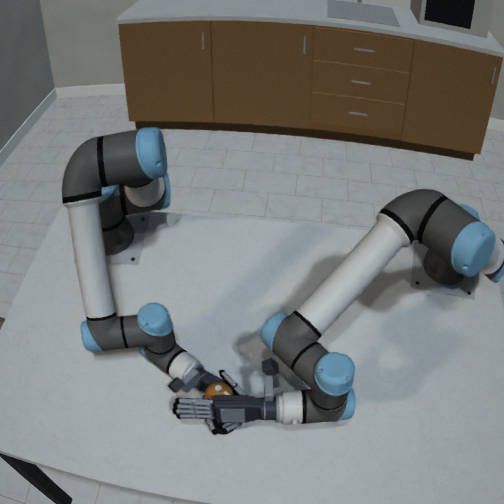

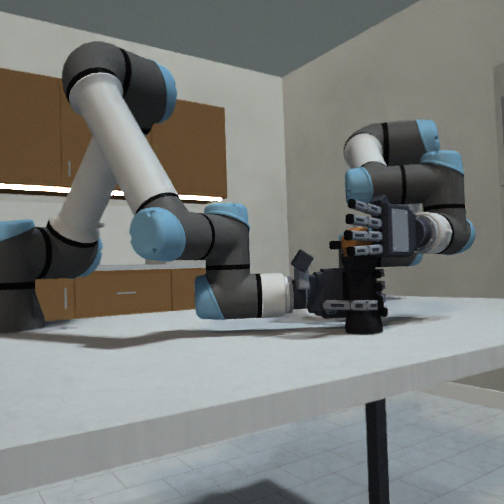

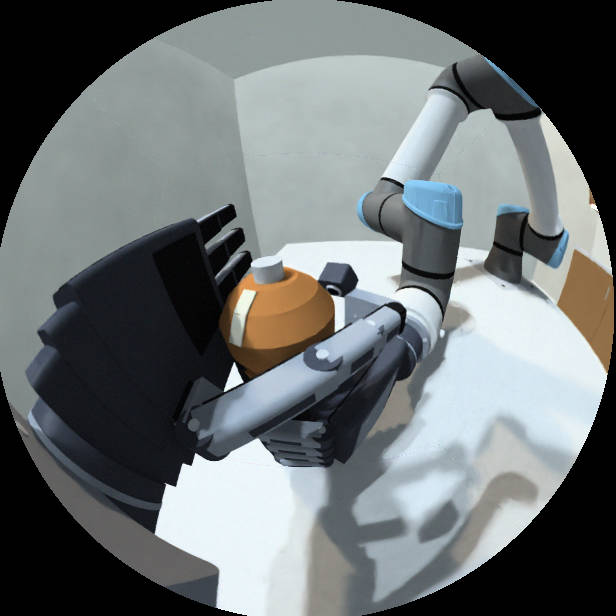

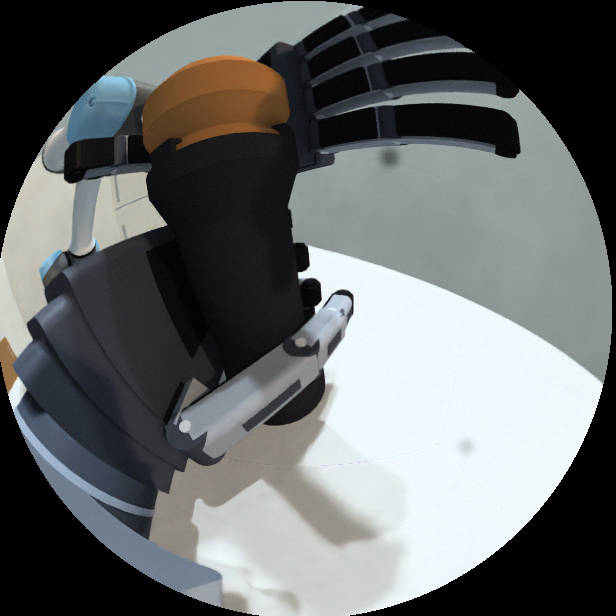

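Scene clock: 214.13 s of 11100.00 s.
left_arm: end_effector_position=(+0.5481, -0.0900, +0.1342) hand_measured=(+1.000, +1.000, +1.000, +1.000, +1.000, -1.000) hand_load_n=(+0.0, +0.0, +0.0, +0.0, +0.0, +0.0) hand_stopped_by=(target, target, target, target, target, target) hand_force_limit=1.00 hand_speed=1.00 end_effector_quat_wxyz=(+0.251, +0.664, -0.244, +0.661) end_effector_velocity=(-0.000, +0.000, -0.001) end_effector_angular_velocity=(+0.002, +0.002, +0.009) | right_arm: end_effector_position=(+0.5716, -0.0380, +0.0337) hand_measured=(-0.494, -0.486, -0.478, -0.392, +0.134, -1.000) hand_load_n=(+3.0, +6.0, +6.5, +7.5, +17.5, -2.5) hand_stopped_by=(force, force, force, force, force, target) hand_force_limit=1.00 hand_speed=-0.50 end_effector_quat_wxyz=(-0.351, +0.613, +0.353, +0.614) end_effector_velocity=(-0.000, -0.000, -0.000) end_effector_angular_velocity=(-0.000, +0.001, -0.000)
Joint positions: left_arm=[ 0.739 -0.861  1.458 -0.596  1.309  1.559] | right_arm=[-1.35  -0.861  1.818 -0.958  0.858  1.569]
Joint velocities: left_arm=[-0.004 -0.001  0.001  0.002 -0.013 -0.001] | right_arm=[-0.  0.  0.  0.  0. -0.]
Joint torques (N m, as the arm reports them, + toward a larger angle): left_arm=[-13.54 -41.56 -30.1   -4.61  -0.17   0.45] | right_arm=[ -7.8  -33.58  -2.96   0.28   2.44   0.96]
Motor temperatures (°C, as the motors report them): left_arm=[25 26 27 37 31 35] | right_arm=[26 26 29 35 35 31]
Wrist force (N, on the end effector, along its own x y z axes, offset not removed): left_arm=[-1.6 -6.5 3.6] | right_arm=[19.8 -5.8 -9.7]
Wrist torque (N m, same axes, about the end effector's origin, offset not removed): left_arm=[-0.52 0.37 -0.22] | right_arm=[0.13 -0.59 1.28]
Hand target (left_arm): +0.548, -0.090, +0.134; +0.250, +0.665, -0.243, +0.661
Hand target (right_arm): +0.572, -0.038, +0.034; -0.351, +0.613, +0.353, +0.614
Off the commanded pose (left_arm): 0.000 m, 0 deg.
Off the commanded pose (right_arm): 0.000 m, 0 deg.
move: done
camera_calibration (this result's frames):
cam_left_wrist: T_world_to_cam=[[-0.633312, -0.763818, -0.124493, 0.30146], [-0.362388, 0.434833, -0.824376, 0.344235], [0.683807, -0.476972, -0.552183, -0.210523], [0, 0, 0, 1]] pos_world=[0.459622, -0.0198384, 0.205061]
cam_right_wrist: T_world_to_cam=[[0.84077, -0.531126, -0.104929, -0.497475], [-0.347118, -0.380111, -0.857336, 0.214386], [0.415469, 0.757245, -0.503949, -0.059715], [0, 0, 0, 1]] pos_world=[0.517489, -0.137513, 0.101508]

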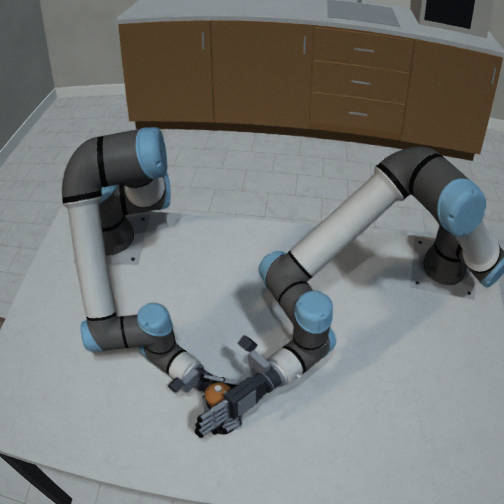

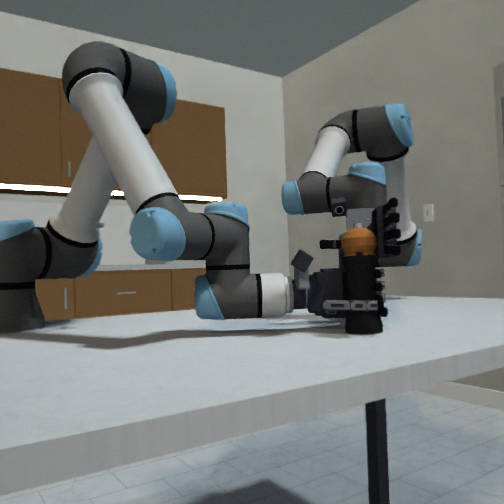

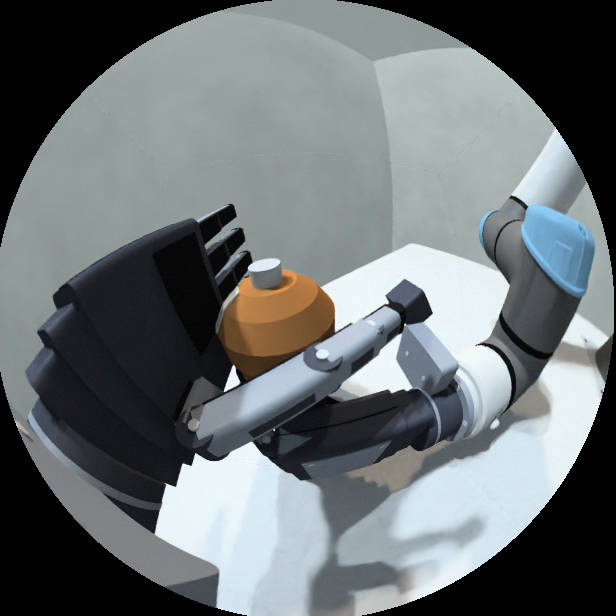

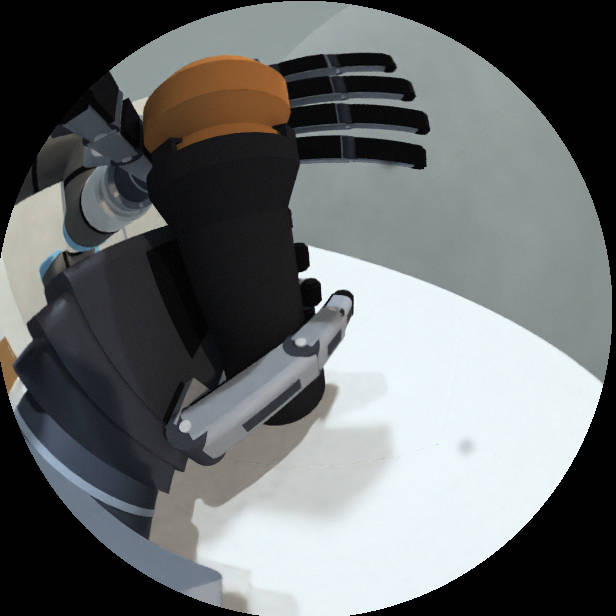

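Scene clock: 215.63 s of 11100.00 s.
left_arm: end_effector_position=(+0.5481, -0.0900, +0.1342) hand_measured=(-1.000, -0.544, -0.280, -0.280, +0.576, -1.000) hand_load_n=(+0.0, +11.0, +10.0, +11.0, +18.5, +5.0) hand_stopped_by=(target, force, force, force, force, target) hand_force_limit=1.00 hand_speed=0.00 end_effector_quat_wxyz=(+0.251, +0.664, -0.244, +0.661) end_effector_velocity=(-0.001, +0.000, -0.001) end_effector_angular_velocity=(+0.001, +0.000, -0.001) | right_arm: end_effector_position=(+0.5716, -0.0380, +0.0337) hand_measured=(-0.494, -0.486, -0.478, -0.392, +0.134, -1.000) hand_load_n=(+5.5, +7.5, +7.5, +8.0, +18.0, -1.0) hand_stopped_by=(force, force, force, force, force, target) hand_force_limit=1.00 hand_speed=-0.50 end_effector_quat_wxyz=(-0.351, +0.613, +0.353, +0.614) end_effector_velocity=(-0.000, -0.000, -0.000) end_effector_angular_velocity=(-0.000, +0.002, -0.000)
Joint positions: left_arm=[ 0.739 -0.861  1.458 -0.596  1.309  1.559] | right_arm=[-1.35  -0.861  1.818 -0.958  0.858  1.569]
Joint velocities: left_arm=[-0.    -0.     0.002 -0.001  0.001  0.001] | right_arm=[ 0.    -0.     0.     0.002  0.     0.001]
Joint torques (N m, as the arm reports them, + toward a larger angle): left_arm=[  7.13 -46.26  -9.99  -3.89  -0.92   1.13] | right_arm=[ 16.31 -32.94  -3.33   0.23  -4.14  -2.69]
Motor temperatures (°C, as the motors report them): left_arm=[25 26 27 37 31 35] | right_arm=[26 26 29 35 35 31]
Wrist force (N, on the end effector, along its own x y z axes, offset not removed): left_arm=[3.9 -2.6 -8.7] | right_arm=[11.1 15.3 -0.3]
Wrist torque (N m, same axes, about the end effector's origin, offset not removed): left_arm=[0.25 0.45 0.50] | right_arm=[0.45 -0.79 2.02]
Hand target (left_arm): +0.548, -0.090, +0.134; +0.251, +0.664, -0.244, +0.661
Hand target (right_arm): +0.572, -0.038, +0.034; -0.351, +0.613, +0.353, +0.614
Off the commanded pose (left_arm): 0.000 m, 0 deg.
Off the commanded pose (right_arm): 0.000 m, 0 deg.
move: done
camera_calibration (this result's frames):
cam_left_wrist: T_world_to_cam=[[-0.633339, -0.763797, -0.124482, 0.301463], [-0.362352, 0.43482, -0.824399, 0.344236], [0.6838, -0.477018, -0.552151, -0.210523], [0, 0, 0, 1]] pos_world=[0.459618, -0.0198479, 0.205074]
cam_right_wrist: T_world_to_cam=[[0.840771, -0.531125, -0.104929, -0.497478], [-0.347117, -0.380112, -0.857336, 0.214385], [0.415468, 0.757246, -0.503949, -0.059713], [0, 0, 0, 1]] pos_world=[0.51749, -0.137515, 0.101507]

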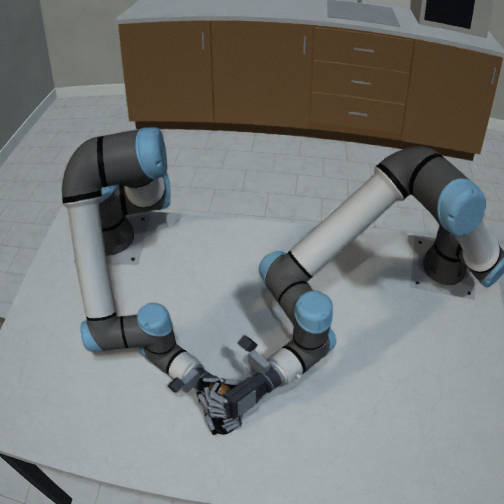

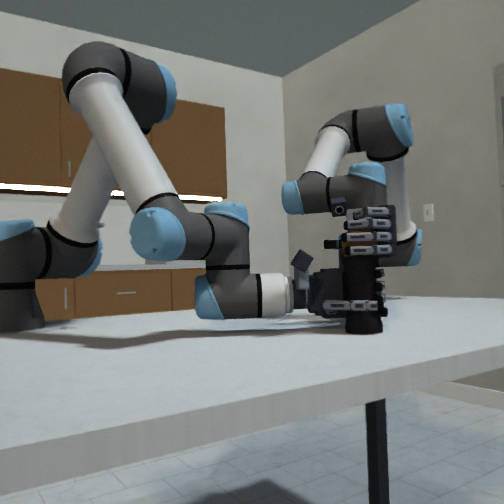

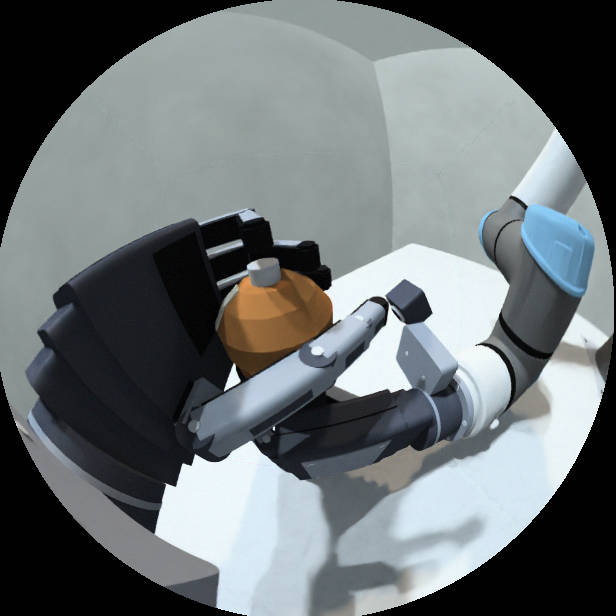

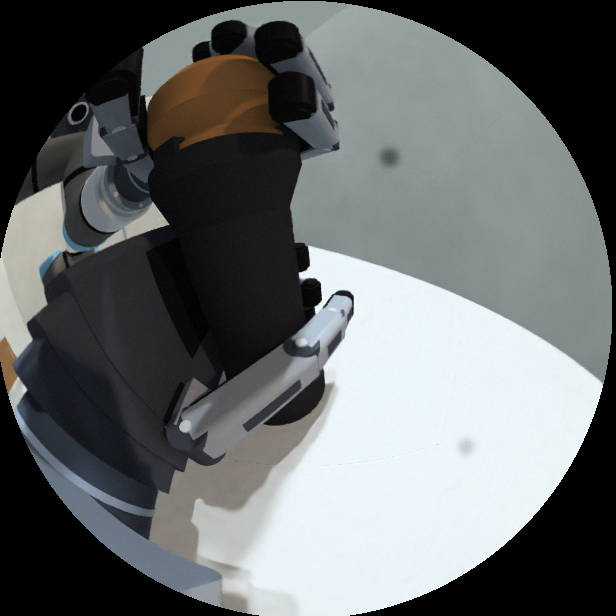

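Scene clock: 218.37 s of 11100.00 s.
left_arm: end_effector_position=(+0.5237, -0.0877, +0.1343) hand_measured=(-1.000, -0.544, -0.278, -0.282, +0.576, -1.000) hand_load_n=(+0.0, +12.0, +13.5, +4.5, +14.5, +5.5) hand_stopped_by=(target, force, force, force, force, target) hand_force_limit=1.00 hand_speed=0.00 end_effector_quat_wxyz=(+0.462, +0.539, -0.454, +0.537) end_effector_velocity=(-0.001, -0.000, +0.001) end_effector_angular_velocity=(+0.002, -0.002, -0.010) | right_arm: end_effector_position=(+0.5716, -0.0380, +0.0337) hand_measured=(-0.494, -0.486, -0.478, -0.392, +0.134, -1.000) hand_load_n=(+8.0, +10.0, +8.0, +7.0, +15.5, -5.0) hand_stopped_by=(force, force, force, force, force, target) hand_force_limit=1.00 hand_speed=-0.50 end_effector_quat_wxyz=(-0.351, +0.613, +0.353, +0.614) end_effector_velocity=(+0.000, -0.000, -0.000) end_effector_angular_velocity=(+0.000, +0.000, -0.001)
Joint positions: left_arm=[ 0.96  -0.677  1.114 -0.443  2.227  1.556] | right_arm=[-1.35  -0.861  1.818 -0.958  0.858  1.569]
Joint velocities: left_arm=[ 0.001  0.004 -0.011  0.008  0.011  0.003] | right_arm=[-0.     0.001  0.001 -0.001  0.     0.001]
Joint torques (N m, as the arm reports them, + toward a larger angle): left_arm=[  6.16 -26.11 -20.07   4.73   3.67   2.06] | right_arm=[ -7.81 -32.89  -3.93   0.29   2.5    1.17]
Motor temperatures (°C, as the motors report them): left_arm=[25 26 27 37 31 35] | right_arm=[26 26 29 35 35 31]
Wrist force (N, on the end effector, along its own x y z axes, offset not removed): left_arm=[11.0 -4.2 7.6] | right_arm=[14.3 -1.8 -9.3]
Wrist torque (N m, same axes, about the end effector's origin, offset not removed): left_arm=[0.71 -0.32 1.08] | right_arm=[-0.17 -1.60 1.11]
Hand target (left_arm): +0.524, -0.088, +0.134; +0.463, +0.539, -0.455, +0.537
Hand target (right_arm): +0.572, -0.038, +0.034; -0.351, +0.613, +0.353, +0.614
Off the commanded pose (left_arm): 0.000 m, 0 deg.
Off the commanded pose (right_arm): 0.000 m, 0 deg.
move: done
camera_calibration (this result's frames):
cam_left_wrist: T_world_to_cam=[[-0.975599, -0.180343, -0.125228, 0.51827], [0.00263635, 0.560699, -0.828016, 0.15483], [0.219542, -0.808142, -0.546542, 0.0206443], [0, 0, 0, 1]] pos_world=[0.500684, 0.023337, 0.204387]
cam_right_wrist: T_world_to_cam=[[0.840759, -0.531146, -0.104919, -0.497487], [-0.347119, -0.380108, -0.857337, 0.214385], [0.415491, 0.757233, -0.50395, -0.0597211], [0, 0, 0, 1]] pos_world=[0.517498, -0.137526, 0.101508]

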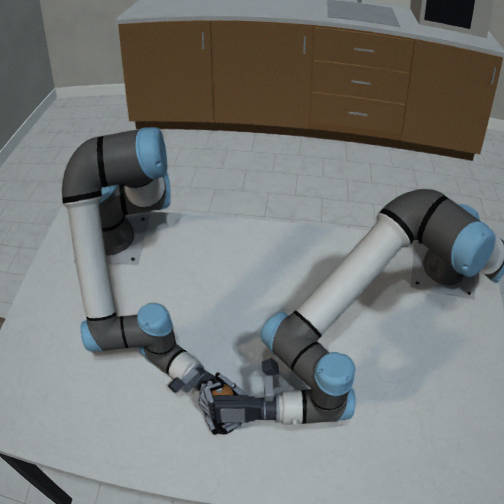

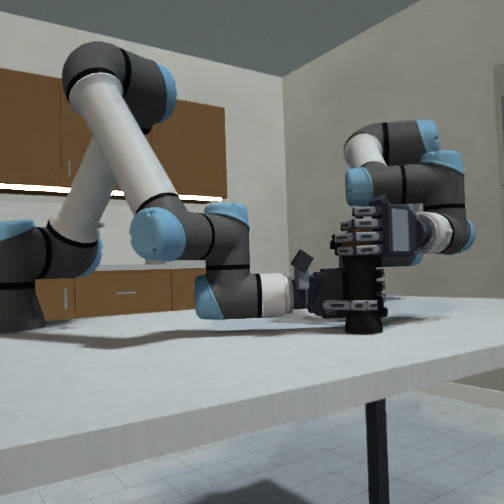

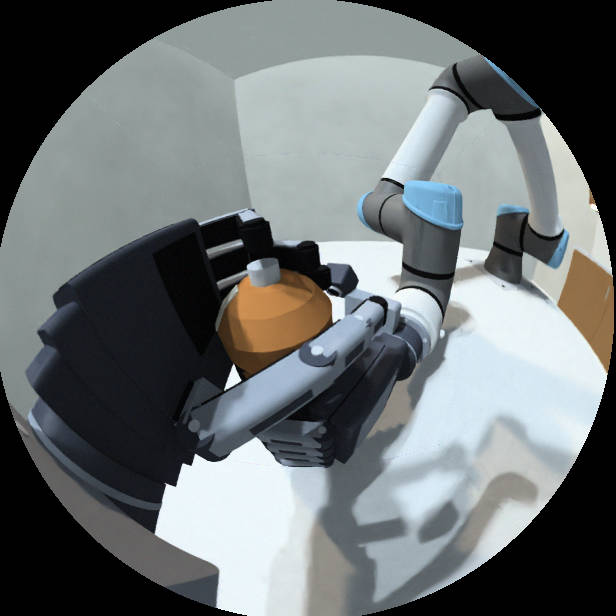

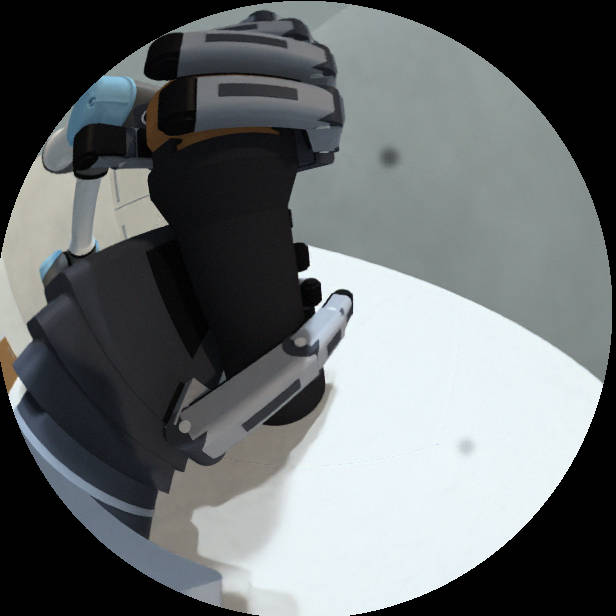

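Scene clock: 219.27 s of 11100.00 s.
left_arm: end_effector_position=(+0.5237, -0.0877, +0.1341) hand_measured=(+1.000, +1.000, +1.000, +1.000, +1.000, -1.000) hand_load_n=(+0.0, +0.0, +0.0, +0.0, +0.0, +0.0) hand_stopped_by=(target, target, target, target, target, target) hand_force_limit=1.00 hand_speed=1.00 end_effector_quat_wxyz=(+0.462, +0.540, -0.454, +0.537) end_effector_velocity=(-0.000, +0.000, -0.001) end_effector_angular_velocity=(+0.001, +0.003, +0.000) | right_arm: end_effector_position=(+0.5716, -0.0380, +0.0337) hand_measured=(-0.494, -0.486, -0.478, -0.392, +0.134, -1.000) hand_load_n=(+4.0, +6.5, +6.5, +7.5, +17.0, -3.0) hand_stopped_by=(force, force, force, force, force, target) hand_force_limit=1.00 hand_speed=-0.50 end_effector_quat_wxyz=(-0.351, +0.613, +0.353, +0.614) end_effector_velocity=(+0.001, +0.000, +0.001) end_effector_angular_velocity=(+0.001, -0.002, +0.001)
Joint positions: left_arm=[ 0.96  -0.677  1.114 -0.443  2.227  1.556] | right_arm=[-1.35  -0.861  1.818 -0.958  0.858  1.569]
Joint velocities: left_arm=[-0.     0.001  0.     0.    -0.    -0.001] | right_arm=[ 0.    -0.    -0.001 -0.    -0.    -0.   ]
Joint torques (N m, as the arm reports them, + toward a larger angle): left_arm=[ -9.69 -60.31  -9.19  -3.71   0.    -3.09] | right_arm=[ -8.6  -32.74  -3.76   0.26   2.28   1.25]
Motor temperatures (°C, as the motors report them): left_arm=[25 26 27 37 31 35] | right_arm=[26 26 29 35 35 31]
Wrist force (N, on the end effector, along its own x y z axes, offset not removed): left_arm=[-6.1 -1.8 1.0] | right_arm=[20.4 -8.7 -9.4]
Wrist torque (N m, same axes, about the end effector's origin, offset not removed): left_arm=[0.55 0.90 -0.21] | right_arm=[0.04 -0.88 0.80]
Hand target (left_arm): +0.524, -0.088, +0.134; +0.462, +0.539, -0.454, +0.537
Hand target (right_arm): +0.572, -0.038, +0.034; -0.351, +0.613, +0.353, +0.614
Off the commanded pose (left_arm): 0.000 m, 0 deg.
Off the commanded pose (right_arm): 0.000 m, 0 deg.
move: done
camera_calibration (this result's frames):
cam_left_wrist: T_world_to_cam=[[-0.975597, -0.180406, -0.125155, 0.518293], [0.00251899, 0.560774, -0.827965, 0.154778], [0.219553, -0.808076, -0.546635, 0.0206297], [0, 0, 0, 1]] pos_world=[0.500726, 0.0233781, 0.204295]
cam_right_wrist: T_world_to_cam=[[0.840759, -0.531146, -0.104918, -0.497487], [-0.347118, -0.380108, -0.857337, 0.214385], [0.415491, 0.757233, -0.50395, -0.0597212], [0, 0, 0, 1]] pos_world=[0.517498, -0.137526, 0.101508]

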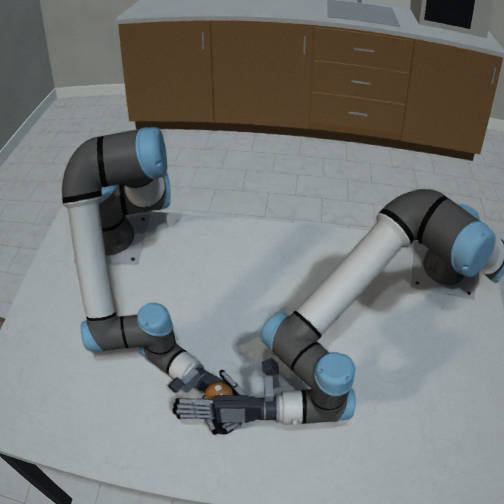

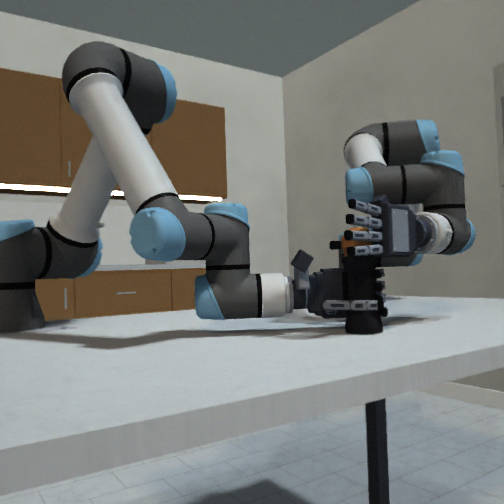

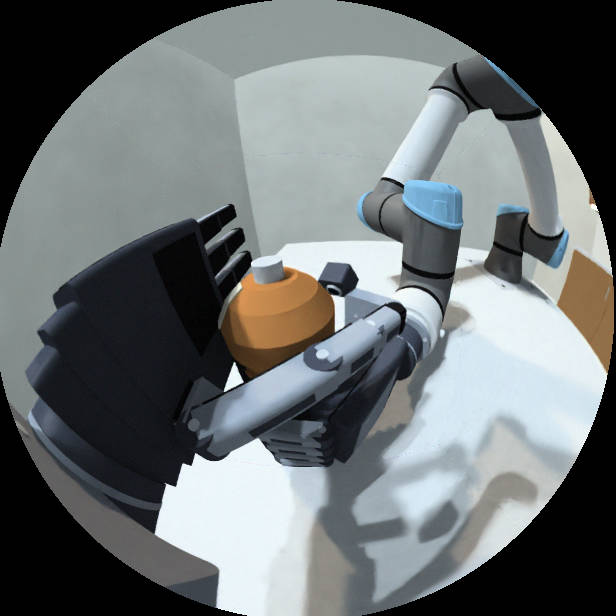

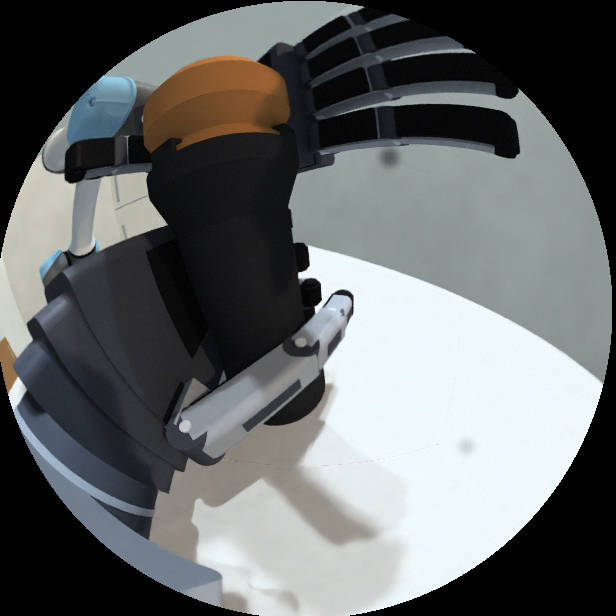

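Scene clock: 221.13 s of 11100.00 s.
left_arm: end_effector_position=(+0.5484, -0.0898, +0.1340) hand_measured=(+1.000, +1.000, +1.000, +1.000, +1.000, -1.000) hand_load_n=(+0.0, +0.0, +0.0, +0.0, +0.0, +0.0) hand_stopped_by=(target, target, target, target, target, target) hand_force_limit=1.00 hand_speed=1.00 end_effector_quat_wxyz=(+0.251, +0.665, -0.243, +0.660) end_effector_velocity=(-0.000, +0.000, -0.002) end_effector_angular_velocity=(+0.004, +0.001, +0.009) | right_arm: end_effector_position=(+0.5716, -0.0380, +0.0337) hand_measured=(-0.494, -0.486, -0.478, -0.392, +0.134, -1.000) hand_load_n=(+4.5, +7.0, +7.0, +8.0, +17.0, -2.5) hand_stopped_by=(force, force, force, force, force, target) hand_force_limit=1.00 hand_speed=-0.50 end_effector_quat_wxyz=(-0.351, +0.613, +0.353, +0.614) end_effector_velocity=(+0.000, -0.000, +0.001) end_effector_angular_velocity=(+0.001, -0.001, -0.001)
Joint positions: left_arm=[ 0.739 -0.861  1.458 -0.595  1.309  1.558] | right_arm=[-1.35  -0.861  1.818 -0.958  0.858  1.569]
Joint velocities: left_arm=[-0.004  0.001  0.001  0.003 -0.012  0.001] | right_arm=[ 0.    -0.001  0.    -0.001  0.001  0.   ]
Joint torques (N m, as the arm reports them, + toward a larger angle): left_arm=[-12.27 -41.39 -30.36  -4.43  -1.29   0.5 ] | right_arm=[ -7.86 -34.    -3.21   0.3    2.45   1.26]
Motor temperatures (°C, as the motors report them): left_arm=[25 26 27 37 31 35] | right_arm=[26 26 29 35 35 31]
Wrist force (N, on the end effector, along its own x y z axes, offset not removed): left_arm=[-1.6 1.7 2.7] | right_arm=[18.2 -5.2 -7.0]
Wrist torque (N m, same axes, about the end effector's origin, offset not removed): left_arm=[0.43 0.14 -0.15] | right_arm=[0.03 -0.74 1.17]
Hand target (left_arm): +0.548, -0.090, +0.134; +0.250, +0.665, -0.243, +0.661
Hand target (right_arm): +0.572, -0.038, +0.034; -0.351, +0.613, +0.353, +0.614
Off the commanded pose (left_arm): 0.000 m, 0 deg.
Off the commanded pose (right_arm): 0.000 m, 0 deg.
move: done
camera_calibration (this result's frames):
cam_left_wrist: T_world_to_cam=[[-0.633269, -0.763924, -0.124055, 0.301683], [-0.362942, 0.43471, -0.824197, 0.344407], [0.683552, -0.476914, -0.552549, -0.210481], [0, 0, 0, 1]] pos_world=[0.459921, -0.0196354, 0.204984]
cam_right_wrist: T_world_to_cam=[[0.840759, -0.531146, -0.104918, -0.497487], [-0.347118, -0.380108, -0.857337, 0.214385], [0.415491, 0.757233, -0.503949, -0.0597211], [0, 0, 0, 1]] pos_world=[0.517498, -0.137526, 0.101508]

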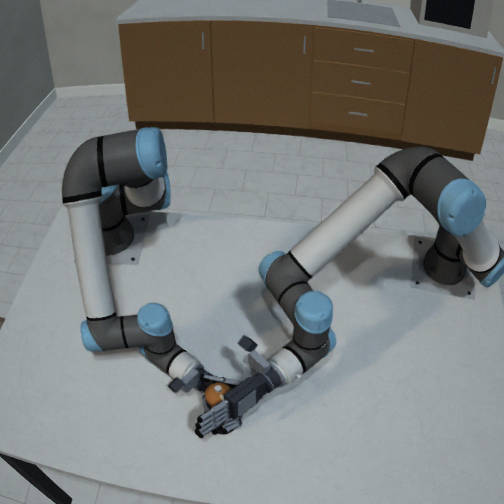

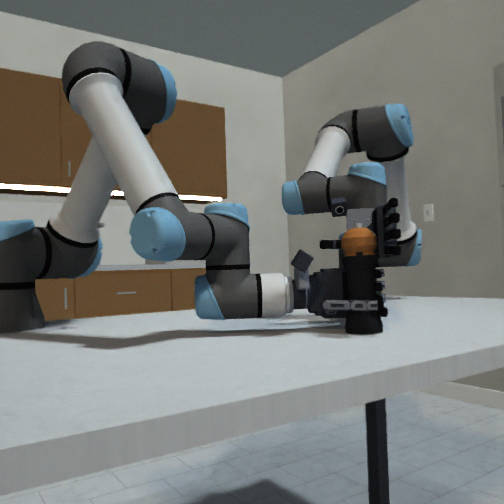

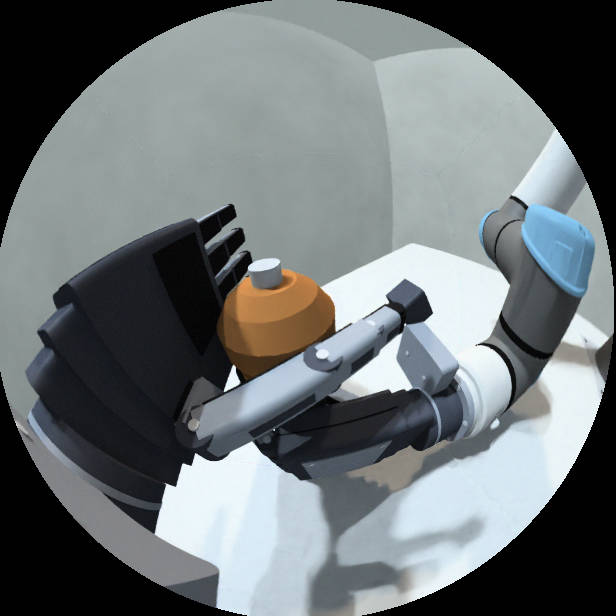

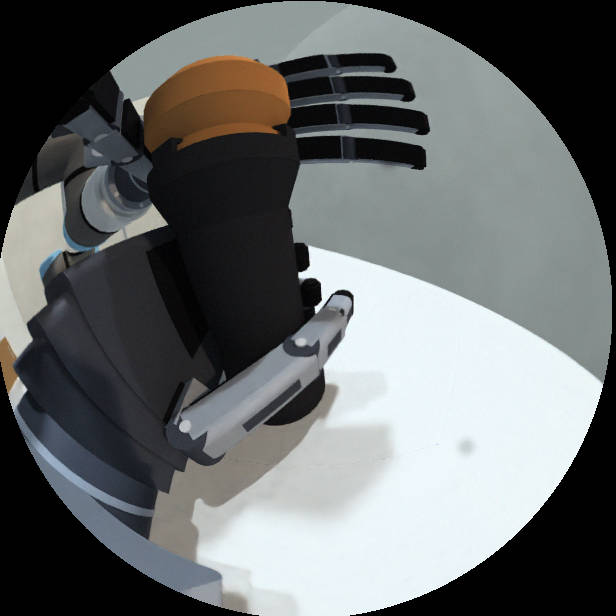

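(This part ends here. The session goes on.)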